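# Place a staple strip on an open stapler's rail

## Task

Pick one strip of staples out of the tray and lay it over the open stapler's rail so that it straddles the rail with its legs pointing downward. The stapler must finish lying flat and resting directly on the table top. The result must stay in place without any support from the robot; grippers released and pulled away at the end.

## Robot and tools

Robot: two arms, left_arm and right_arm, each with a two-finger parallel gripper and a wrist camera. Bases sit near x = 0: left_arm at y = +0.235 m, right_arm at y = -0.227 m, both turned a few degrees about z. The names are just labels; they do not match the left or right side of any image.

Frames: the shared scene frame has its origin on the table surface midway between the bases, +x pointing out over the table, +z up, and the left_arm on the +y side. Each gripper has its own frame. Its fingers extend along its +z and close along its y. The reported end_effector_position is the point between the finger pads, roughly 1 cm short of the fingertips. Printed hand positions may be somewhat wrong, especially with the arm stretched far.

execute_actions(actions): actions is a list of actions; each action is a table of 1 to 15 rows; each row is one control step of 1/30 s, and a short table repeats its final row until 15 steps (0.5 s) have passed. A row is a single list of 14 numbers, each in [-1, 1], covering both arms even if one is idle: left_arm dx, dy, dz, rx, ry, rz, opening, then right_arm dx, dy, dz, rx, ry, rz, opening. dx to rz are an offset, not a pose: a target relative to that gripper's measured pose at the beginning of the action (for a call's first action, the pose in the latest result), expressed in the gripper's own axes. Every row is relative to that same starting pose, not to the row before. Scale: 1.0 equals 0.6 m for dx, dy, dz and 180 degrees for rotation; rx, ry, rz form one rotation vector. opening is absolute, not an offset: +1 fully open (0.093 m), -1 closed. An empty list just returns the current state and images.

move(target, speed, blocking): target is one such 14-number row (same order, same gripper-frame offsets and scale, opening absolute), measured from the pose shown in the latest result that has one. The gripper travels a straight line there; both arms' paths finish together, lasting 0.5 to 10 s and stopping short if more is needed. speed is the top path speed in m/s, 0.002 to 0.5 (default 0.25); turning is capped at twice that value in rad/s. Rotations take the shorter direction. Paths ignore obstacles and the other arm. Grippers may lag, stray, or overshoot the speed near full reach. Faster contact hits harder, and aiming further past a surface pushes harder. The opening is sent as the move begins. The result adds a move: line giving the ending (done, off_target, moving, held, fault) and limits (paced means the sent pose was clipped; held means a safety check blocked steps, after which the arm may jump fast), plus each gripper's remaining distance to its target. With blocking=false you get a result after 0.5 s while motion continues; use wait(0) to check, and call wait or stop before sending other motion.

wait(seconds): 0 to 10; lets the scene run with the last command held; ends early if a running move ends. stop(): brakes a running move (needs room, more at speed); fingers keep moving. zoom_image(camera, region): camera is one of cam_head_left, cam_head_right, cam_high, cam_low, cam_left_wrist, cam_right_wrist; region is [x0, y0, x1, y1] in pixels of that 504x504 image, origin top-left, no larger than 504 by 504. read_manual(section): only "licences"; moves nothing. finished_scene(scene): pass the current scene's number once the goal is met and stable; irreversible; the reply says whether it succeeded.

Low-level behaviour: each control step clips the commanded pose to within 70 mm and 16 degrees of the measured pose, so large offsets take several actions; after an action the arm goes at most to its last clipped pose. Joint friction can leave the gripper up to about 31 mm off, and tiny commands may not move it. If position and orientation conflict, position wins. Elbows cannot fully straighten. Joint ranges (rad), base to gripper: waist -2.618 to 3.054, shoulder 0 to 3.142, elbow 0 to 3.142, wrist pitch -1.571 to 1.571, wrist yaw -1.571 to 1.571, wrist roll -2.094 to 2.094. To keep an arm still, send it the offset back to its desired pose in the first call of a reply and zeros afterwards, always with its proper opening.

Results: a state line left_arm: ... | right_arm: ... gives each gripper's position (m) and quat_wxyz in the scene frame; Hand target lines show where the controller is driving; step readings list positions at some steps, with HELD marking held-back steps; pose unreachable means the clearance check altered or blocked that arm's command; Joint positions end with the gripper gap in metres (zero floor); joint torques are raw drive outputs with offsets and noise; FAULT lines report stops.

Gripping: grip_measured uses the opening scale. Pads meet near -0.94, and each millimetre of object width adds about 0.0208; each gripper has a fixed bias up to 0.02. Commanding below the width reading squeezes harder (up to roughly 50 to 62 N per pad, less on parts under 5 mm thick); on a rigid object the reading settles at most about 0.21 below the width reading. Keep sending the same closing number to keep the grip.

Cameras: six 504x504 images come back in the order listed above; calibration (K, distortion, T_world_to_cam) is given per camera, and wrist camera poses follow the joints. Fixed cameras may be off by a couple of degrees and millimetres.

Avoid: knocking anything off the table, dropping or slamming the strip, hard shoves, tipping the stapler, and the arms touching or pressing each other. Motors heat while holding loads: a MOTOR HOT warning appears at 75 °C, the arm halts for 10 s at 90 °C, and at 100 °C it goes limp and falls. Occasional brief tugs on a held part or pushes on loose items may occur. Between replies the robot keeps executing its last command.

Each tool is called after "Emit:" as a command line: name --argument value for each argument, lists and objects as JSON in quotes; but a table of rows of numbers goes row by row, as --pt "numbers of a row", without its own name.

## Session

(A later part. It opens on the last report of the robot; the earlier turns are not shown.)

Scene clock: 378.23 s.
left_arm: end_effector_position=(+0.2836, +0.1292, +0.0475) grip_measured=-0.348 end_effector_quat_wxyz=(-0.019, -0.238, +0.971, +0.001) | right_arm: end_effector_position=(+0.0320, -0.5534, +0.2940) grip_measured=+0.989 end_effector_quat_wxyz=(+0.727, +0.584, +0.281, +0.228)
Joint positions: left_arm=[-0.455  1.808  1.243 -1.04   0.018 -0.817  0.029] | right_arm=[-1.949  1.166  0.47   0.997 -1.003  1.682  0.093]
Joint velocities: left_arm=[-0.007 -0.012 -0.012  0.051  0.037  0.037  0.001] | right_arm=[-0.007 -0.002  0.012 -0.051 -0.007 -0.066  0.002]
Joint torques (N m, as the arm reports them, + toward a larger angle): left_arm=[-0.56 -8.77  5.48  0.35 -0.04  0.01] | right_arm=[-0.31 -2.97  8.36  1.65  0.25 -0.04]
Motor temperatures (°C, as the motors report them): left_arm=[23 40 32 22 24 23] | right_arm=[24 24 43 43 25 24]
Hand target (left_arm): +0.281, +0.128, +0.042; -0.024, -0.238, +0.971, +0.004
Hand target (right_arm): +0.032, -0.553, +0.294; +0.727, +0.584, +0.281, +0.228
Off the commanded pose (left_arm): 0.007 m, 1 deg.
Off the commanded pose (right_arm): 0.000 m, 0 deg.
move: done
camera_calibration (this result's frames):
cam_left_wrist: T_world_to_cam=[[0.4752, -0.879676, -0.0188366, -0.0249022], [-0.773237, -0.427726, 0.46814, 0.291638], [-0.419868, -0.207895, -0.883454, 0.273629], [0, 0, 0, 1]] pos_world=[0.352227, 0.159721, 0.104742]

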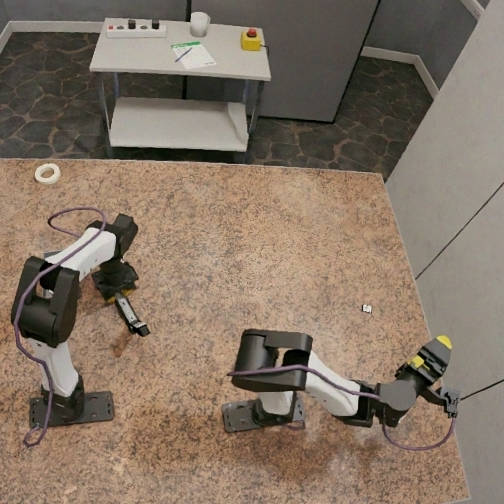

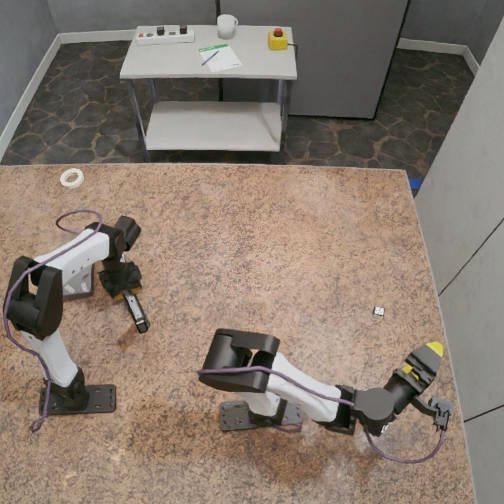

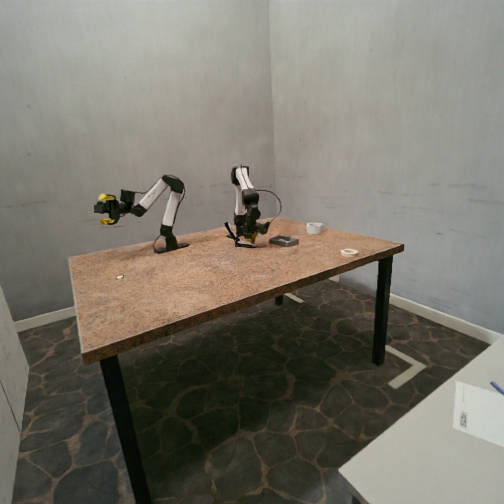

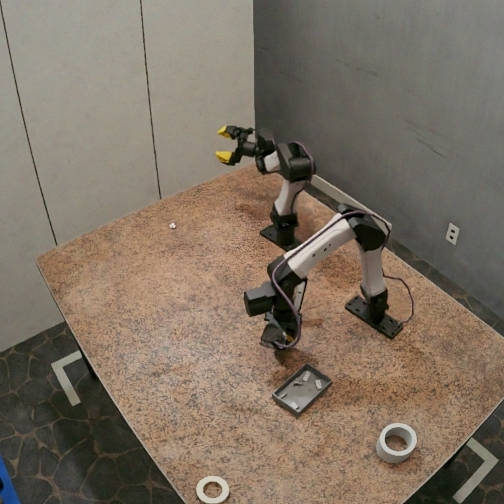

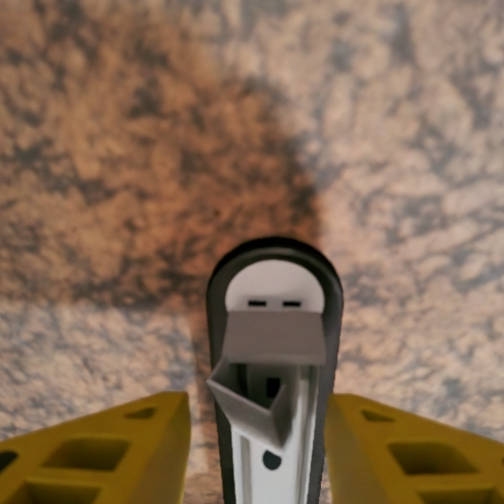

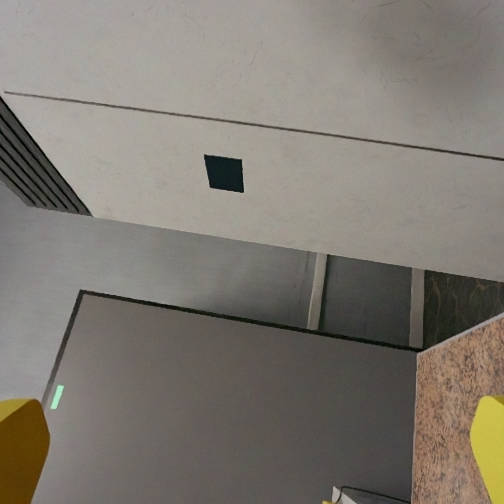

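Emit:
move --target '[0,0,0,0,0,0,-0.8,0,0,0,0,0,0,1]'

Emit:
move --target '[0,0,-0.035,0,0,0,-0.8,0,0,0,0,0,0,1]' --speed 0.02

Emit:
zoom_image --camera "cam_left_wrist" --region '[150, 220, 370, 504]'

Scene clock: 389.43 s.
left_arm: end_effector_position=(+0.2841, +0.1290, +0.0475) grip_measured=-0.788 end_effector_quat_wxyz=(-0.018, -0.238, +0.971, +0.001) | right_arm: end_effector_position=(+0.0320, -0.5534, +0.2940) grip_measured=+0.989 end_effector_quat_wxyz=(+0.727, +0.584, +0.281, +0.228)
Joint positions: left_arm=[-0.455  1.808  1.243 -1.038  0.018 -0.817  0.007] | right_arm=[-1.949  1.166  0.47   0.997 -1.003  1.682  0.093]
Joint velocities: left_arm=[ 0.002 -0.002 -0.002 -0.051  0.051 -0.022 -0.001] | right_arm=[-0.007 -0.007  0.002 -0.007 -0.022  0.007  0.   ]
Joint torques (N m, as the arm reports them, + toward a larger angle): left_arm=[ 0.07 -9.7   6.74  0.21 -0.03  0.06] | right_arm=[-0.32 -3.02  8.37  1.63  0.29 -0.05]
Motor temperatures (°C, as the motors report them): left_arm=[23 40 32 22 24 23] | right_arm=[24 24 43 43 25 24]
Hand target (left_arm): +0.284, +0.129, +0.048; -0.019, -0.238, +0.971, +0.002
Hand target (right_arm): +0.032, -0.553, +0.294; +0.727, +0.584, +0.281, +0.228
Off the commanded pose (left_arm): 0.001 m, 0 deg.
Off the commanded pose (right_arm): 0.000 m, 0 deg.
move: done
camera_calibration (this result's frames):
cam_left_wrist: T_world_to_cam=[[0.475239, -0.87969, -0.0171453, -0.0254019], [-0.774247, -0.427373, 0.466791, 0.292278], [-0.417958, -0.208562, -0.884202, 0.273374], [0, 0, 0, 1]] pos_world=[0.352626, 0.159582, 0.104849]

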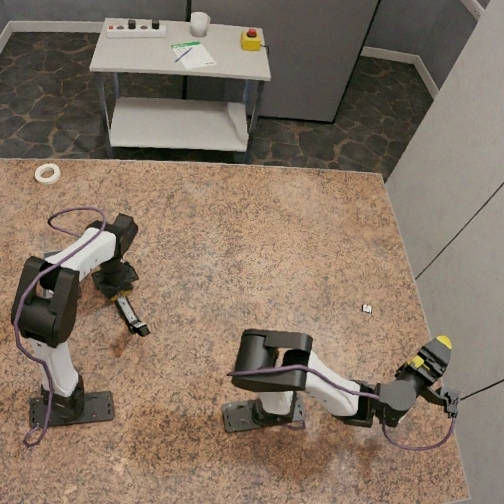

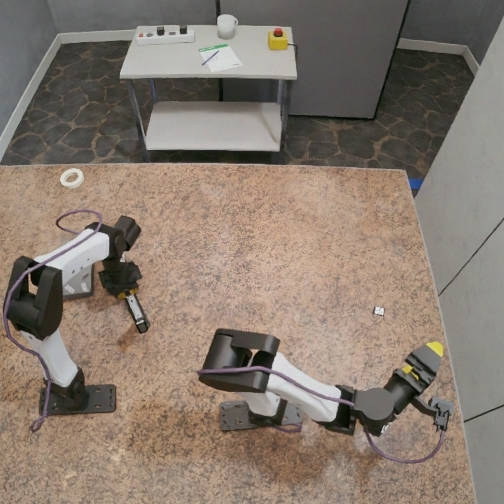

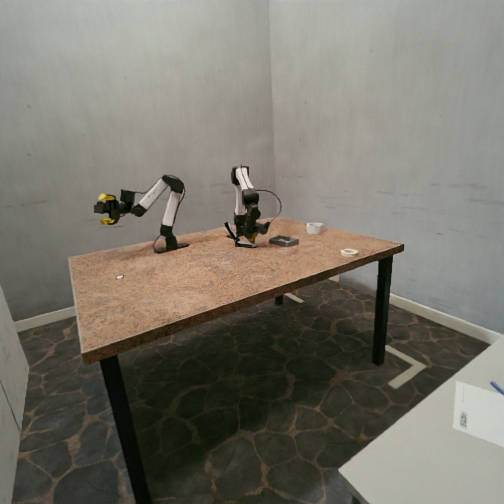

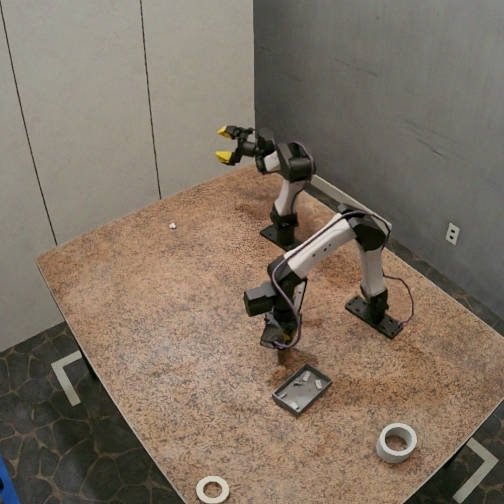

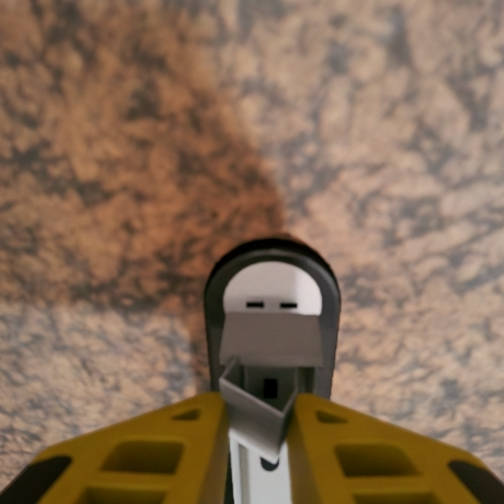

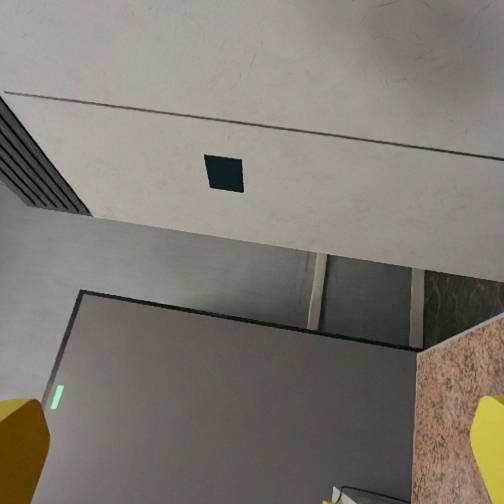

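Scene clock: 390.70 s.
left_arm: end_effector_position=(+0.2813, +0.1299, +0.0583) grip_measured=-0.788 end_effector_quat_wxyz=(-0.029, -0.238, +0.971, +0.008) | right_arm: end_effector_position=(+0.0320, -0.5534, +0.2940) grip_measured=+0.989 end_effector_quat_wxyz=(+0.727, +0.584, +0.281, +0.228)
Joint positions: left_arm=[-0.455  1.808  1.287 -1.107  0.019 -0.817  0.007] | right_arm=[-1.949  1.166  0.47   0.997 -1.003  1.682  0.093]
Joint velocities: left_arm=[ 0.002  0.007  0.002  0.007 -0.007  0.051  0.001] | right_arm=[-0.012 -0.027 -0.012  0.007 -0.022 -0.022 -0.001]
Joint torques (N m, as the arm reports them, + toward a larger angle): left_arm=[  0.17 -11.68   8.48   0.12  -0.03   0.04] | right_arm=[-0.38 -3.07  8.43  1.64  0.27 -0.04]
Motor temperatures (°C, as the motors report them): left_arm=[23 40 32 22 24 23] | right_arm=[24 24 43 43 25 24]
Hand target (left_arm): +0.285, +0.129, +0.068; -0.018, -0.238, +0.971, +0.001
Hand target (right_arm): +0.032, -0.553, +0.294; +0.727, +0.584, +0.281, +0.228
Off the commanded pose (left_arm): 0.011 m, 1 deg.
Off the commanded pose (right_arm): 0.000 m, 0 deg.
move: off_target (left_arm)
camera_calibration (this result's frames):
cam_left_wrist: T_world_to_cam=[[0.474612, -0.879468, -0.0357671, -0.0218695], [-0.762734, -0.431217, 0.481963, 0.281873], [-0.439294, -0.201465, -0.875461, 0.286473], [0, 0, 0, 1]] pos_world=[0.35122, 0.160029, 0.114162]

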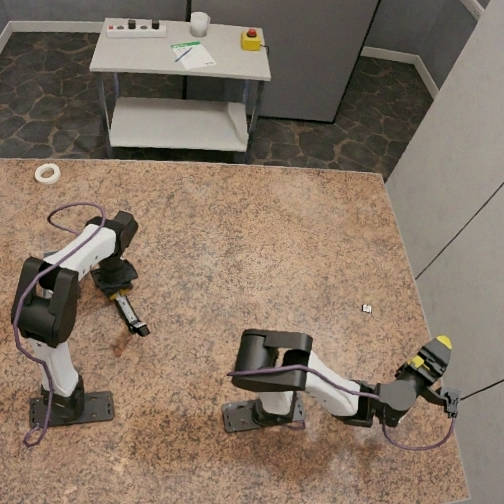

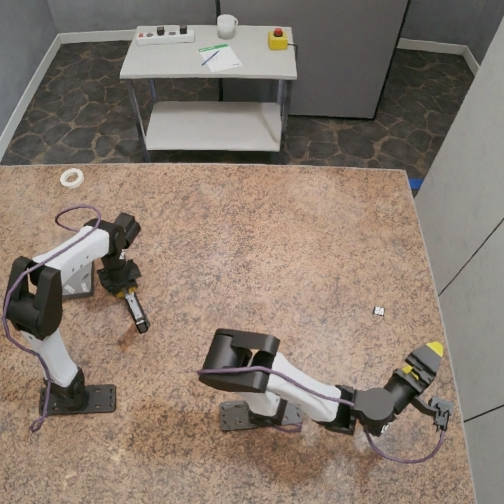

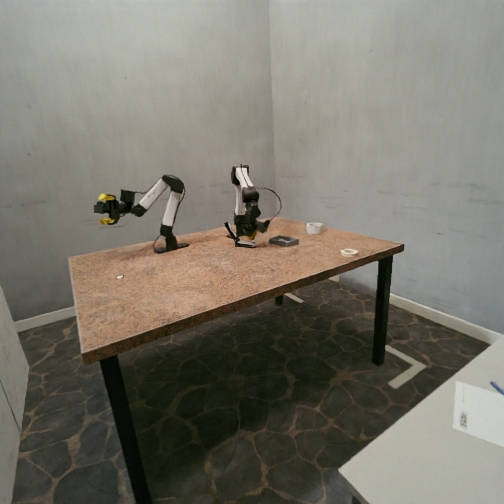

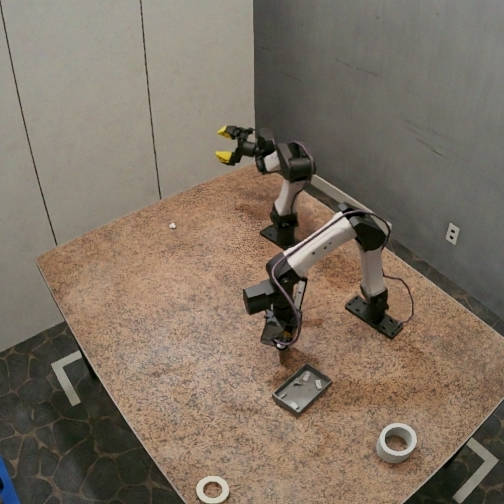

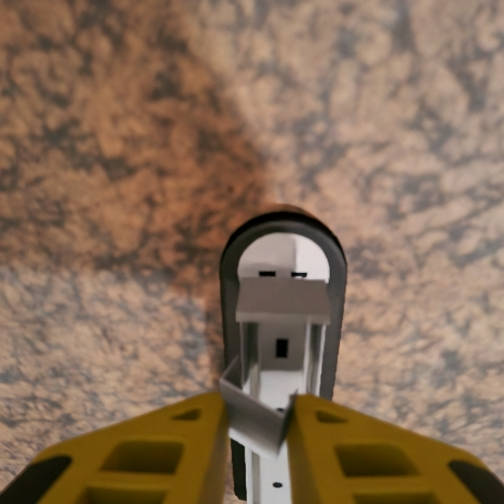

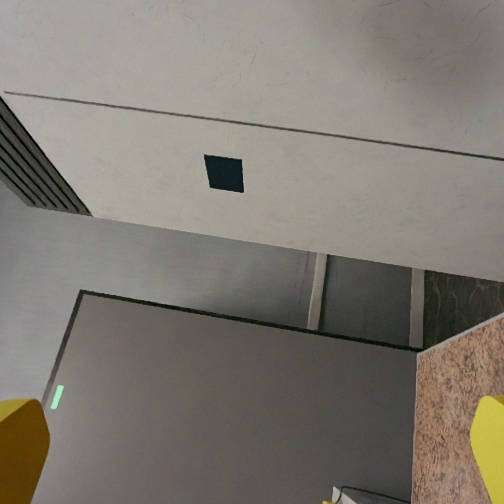

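Region (150, 220, 370, 504) of cam_left_wrist's 504x504 image, scaled by 1.775, with more detail than that image has; it fills the left 390 columns of this view, and the rest is white.

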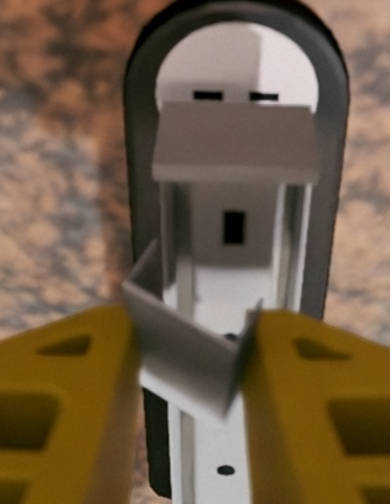

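Emit:
move --target '[0,0,-0.04,0,0,0,-0.8,0,0,0,0,0,0,1]' --speed 0.04

Emit:
move --target '[0,0.115,0,0,0,0,-0.8,0,0,0,0,0,0,1]' --speed 0.08

Emit:
move --target '[0,0,0.1,0,0,0,-0.8,0,0,0,0,0,0,1]' --speed 0.04

Scene clock: 405.93 s.
left_arm: end_effector_position=(+0.2796, +0.1305, +0.0733) grip_measured=-0.788 end_effector_quat_wxyz=(-0.039, -0.238, +0.970, +0.014) | right_arm: end_effector_position=(+0.0320, -0.5534, +0.2940) grip_measured=+0.989 end_effector_quat_wxyz=(+0.727, +0.584, +0.281, +0.228)
Joint positions: left_arm=[-0.455  1.808  1.347 -1.19   0.019 -0.817  0.007] | right_arm=[-1.949  1.166  0.47   0.997 -1.003  1.682  0.093]
Joint velocities: left_arm=[-0.012 -0.002 -0.002 -0.022 -0.037  0.095 -0.001] | right_arm=[-0.007 -0.012 -0.012 -0.022 -0.022 -0.051 -0.   ]
Joint torques (N m, as the arm reports them, + toward a larger angle): left_arm=[  0.21 -11.36   8.49   0.08  -0.03   0.05] | right_arm=[-0.26 -2.98  8.31  1.63  0.24 -0.03]
Motor temperatures (°C, as the motors report them): left_arm=[23 42 33 22 24 23] | right_arm=[24 24 43 43 25 24]
Hand target (left_arm): +0.283, +0.130, +0.082; -0.029, -0.238, +0.971, +0.008
Hand target (right_arm): +0.032, -0.553, +0.294; +0.727, +0.584, +0.281, +0.228
Off the commanded pose (left_arm): 0.010 m, 1 deg.
Off the commanded pose (right_arm): 0.000 m, 0 deg.
move: done
camera_calibration (this result's frames):
cam_left_wrist: T_world_to_cam=[[0.473638, -0.879127, -0.0529351, -0.0184593], [-0.752001, -0.434969, 0.495274, 0.270062], [-0.458434, -0.194773, -0.867122, 0.302834], [0, 0, 0, 1]] pos_world=[0.35066, 0.160225, 0.127862]

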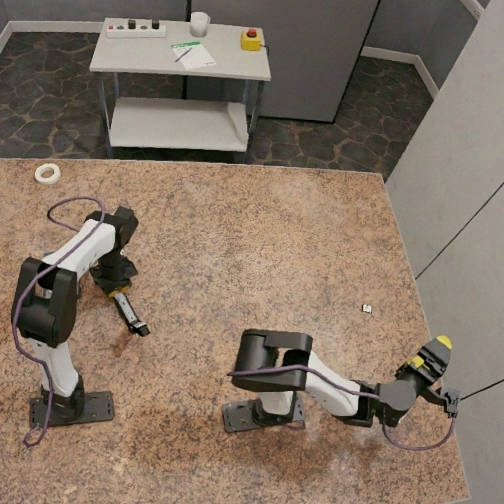

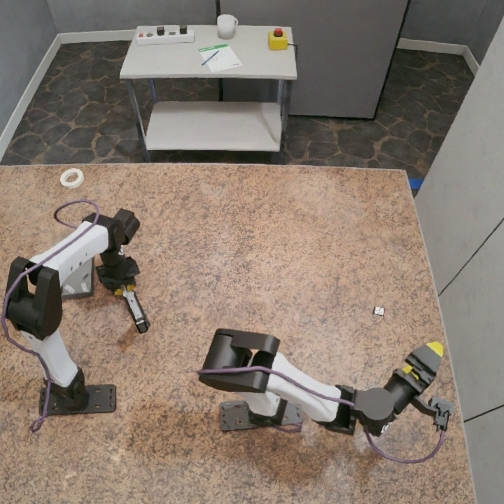

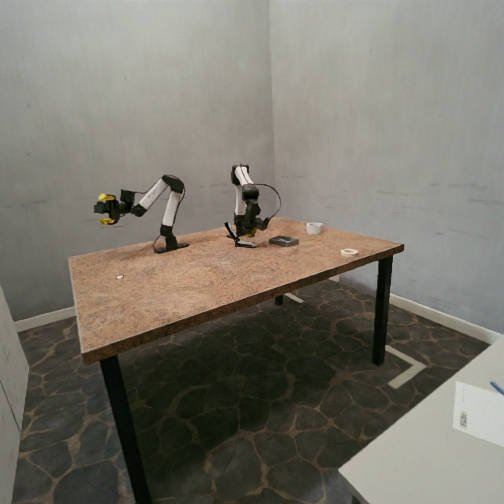

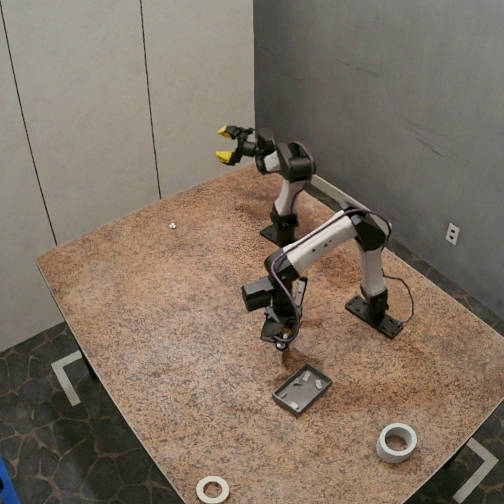

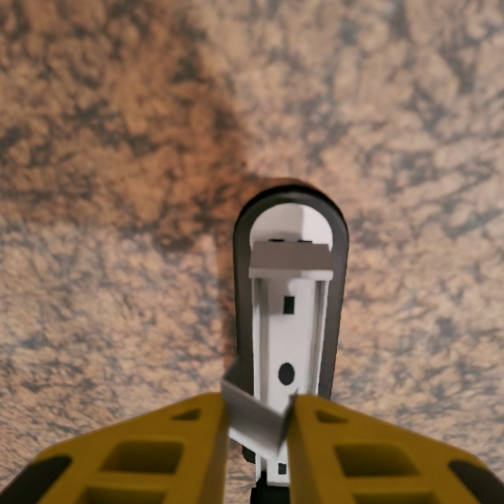

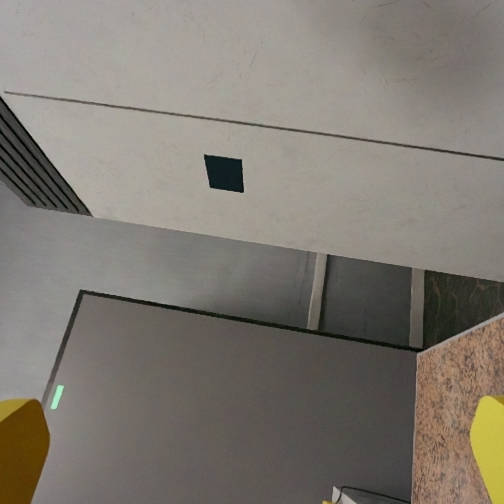

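Scene clock: 407.20 s.
left_arm: end_effector_position=(+0.2506, +0.1883, +0.0773) grip_measured=-0.788 end_effector_quat_wxyz=(-0.041, -0.240, +0.970, +0.014) | right_arm: end_effector_position=(+0.0320, -0.5534, +0.2940) grip_measured=+0.989 end_effector_quat_wxyz=(+0.727, +0.584, +0.281, +0.228)
Joint positions: left_arm=[-0.293  1.65   1.178 -1.185  0.007 -0.658  0.007] | right_arm=[-1.949  1.166  0.47   0.997 -1.003  1.682  0.093]
Joint velocities: left_arm=[ 0.012  0.002  0.007 -0.022 -0.066  0.007 -0.001] | right_arm=[ 0.002 -0.007 -0.007  0.066 -0.022  0.051 -0.001]
Joint torques (N m, as the arm reports them, + toward a larger angle): left_arm=[ 0.92 -9.41  5.49  0.18 -0.05  0.14] | right_arm=[-0.25 -3.1   8.33  1.66  0.25 -0.04]
Motor temperatures (°C, as the motors report them): left_arm=[23 42 33 22 24 23] | right_arm=[24 24 43 43 25 24]
Hand target (left_arm): +0.249, +0.192, +0.077; -0.038, -0.239, +0.970, +0.016
Hand target (right_arm): +0.032, -0.553, +0.294; +0.727, +0.584, +0.281, +0.228
Off the commanded pose (left_arm): 0.004 m, 0 deg.
Off the commanded pose (right_arm): 0.000 m, 0 deg.
move: done
camera_calibration (this result's frames):
cam_left_wrist: T_world_to_cam=[[0.476051, -0.877717, -0.0546696, 0.0455875], [-0.748792, -0.437157, 0.498201, 0.270821], [-0.461179, -0.196233, -0.865336, 0.305125], [0, 0, 0, 1]] pos_world=[0.321804, 0.21828, 0.131605]

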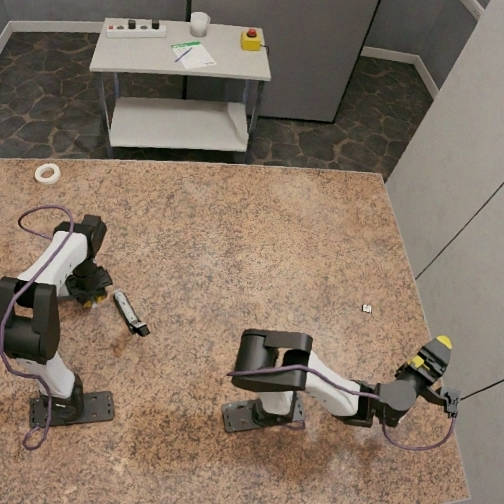

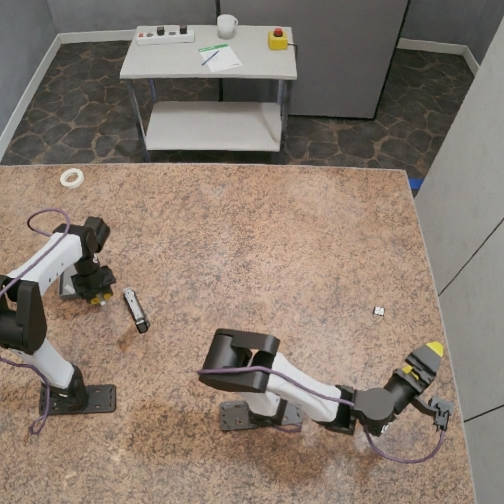

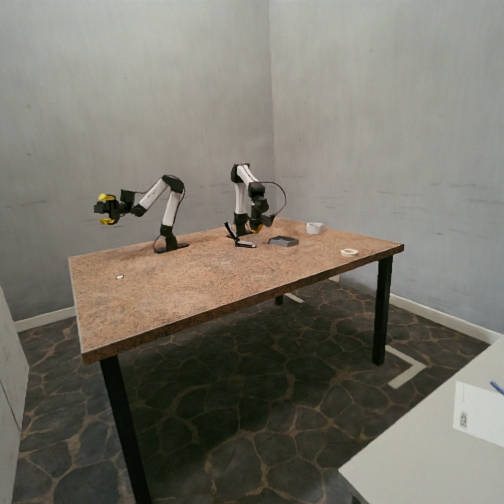

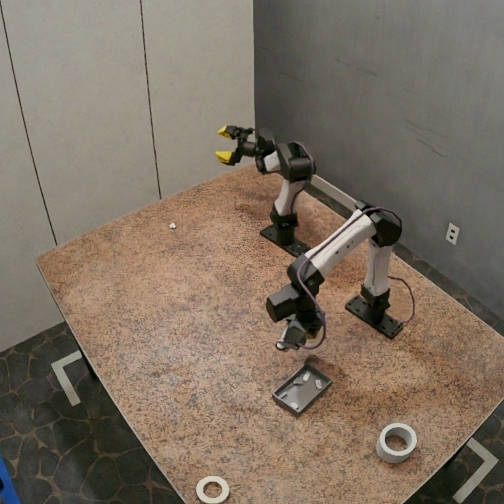

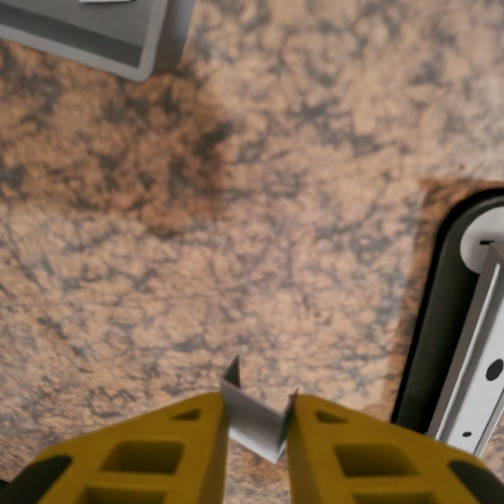

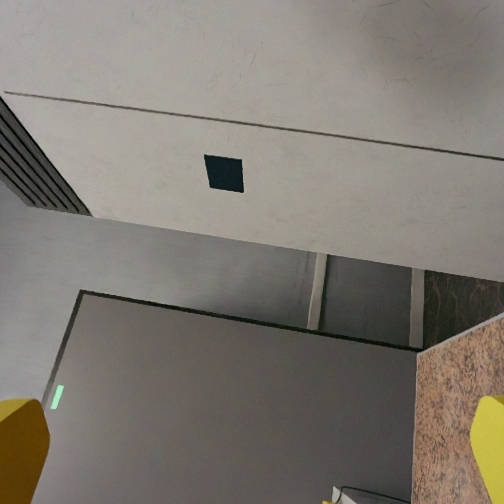

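Scene clock: 409.13 s.
left_arm: end_effector_position=(+0.2481, +0.1888, +0.0228) grip_measured=-0.788 end_effector_quat_wxyz=(-0.035, -0.240, +0.970, +0.012) | right_arm: end_effector_position=(+0.0320, -0.5534, +0.2940) grip_measured=+0.989 end_effector_quat_wxyz=(+0.727, +0.584, +0.281, +0.228)
Joint positions: left_arm=[-0.293  1.701  1.007 -0.951  0.007 -0.658  0.007] | right_arm=[-1.949  1.166  0.47   0.997 -1.003  1.682  0.093]
Joint velocities: left_arm=[ 0.002 -0.002 -0.007 -0.051 -0.066 -0.095  0.001] | right_arm=[ 0.012  0.002 -0.002 -0.037 -0.095 -0.022  0.   ]
Joint torques (N m, as the arm reports them, + toward a larger angle): left_arm=[ 0.1  -7.13  5.11  0.25 -0.04  0.05] | right_arm=[-0.43 -3.05  8.3   1.67  0.27 -0.01]
Motor temperatures (°C, as the motors report them): left_arm=[23 42 33 22 24 23] | right_arm=[24 24 43 43 25 24]
Hand target (left_arm): +0.245, +0.189, +0.018; -0.041, -0.240, +0.970, +0.014
Hand target (right_arm): +0.032, -0.553, +0.294; +0.727, +0.584, +0.281, +0.228
Off the commanded pose (left_arm): 0.006 m, 1 deg.
Off the commanded pose (right_arm): 0.000 m, 0 deg.
move: done
camera_calibration (this result's frames):
cam_left_wrist: T_world_to_cam=[[0.476645, -0.877821, -0.0473261, 0.0438511], [-0.754549, -0.436146, 0.490339, 0.297734], [-0.451071, -0.198008, -0.870246, 0.254892], [0, 0, 0, 1]] pos_world=[0.318728, 0.21882, 0.0779036]

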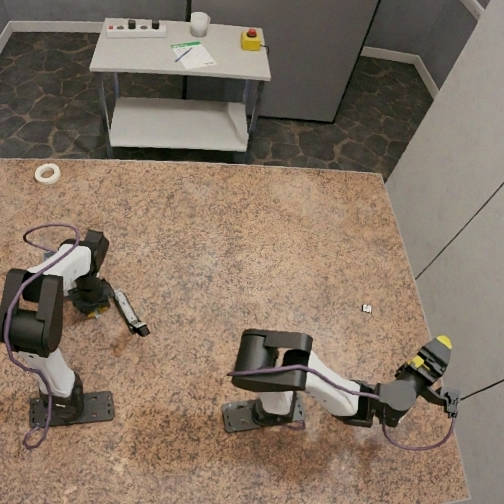

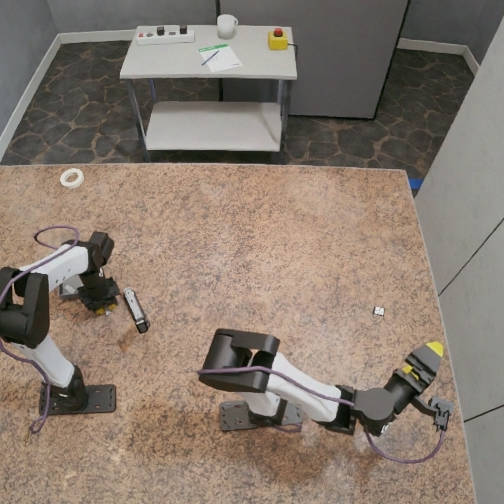

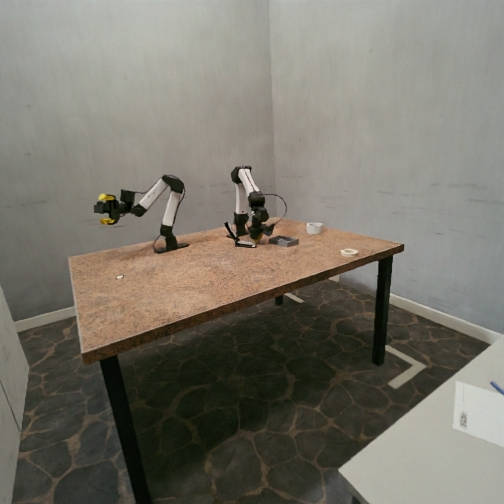

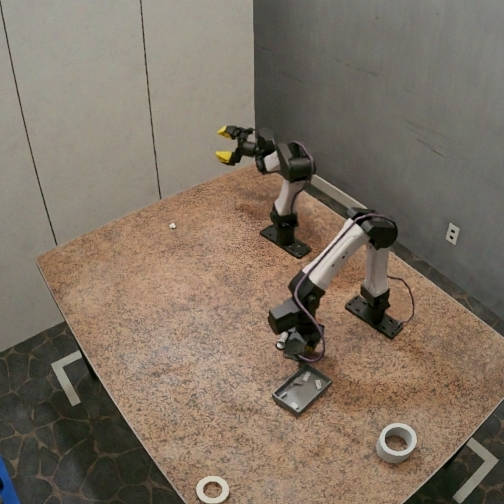

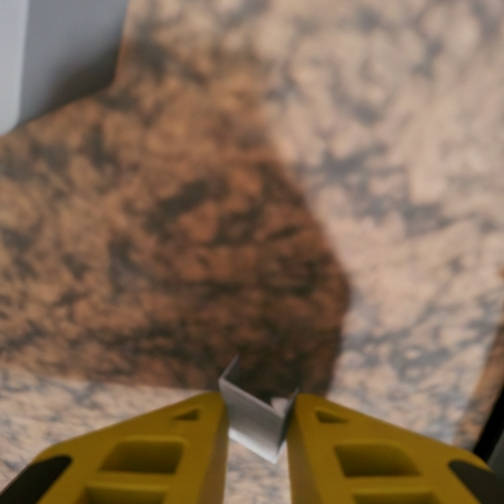

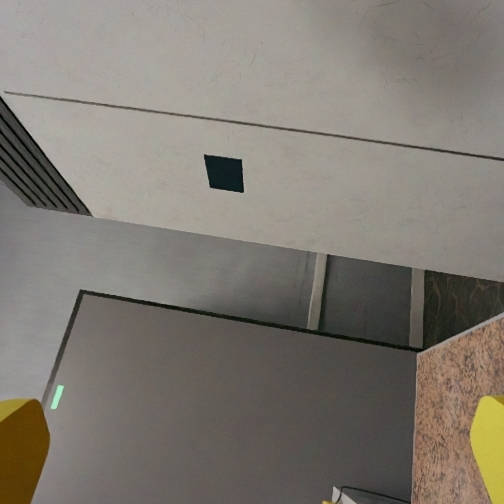

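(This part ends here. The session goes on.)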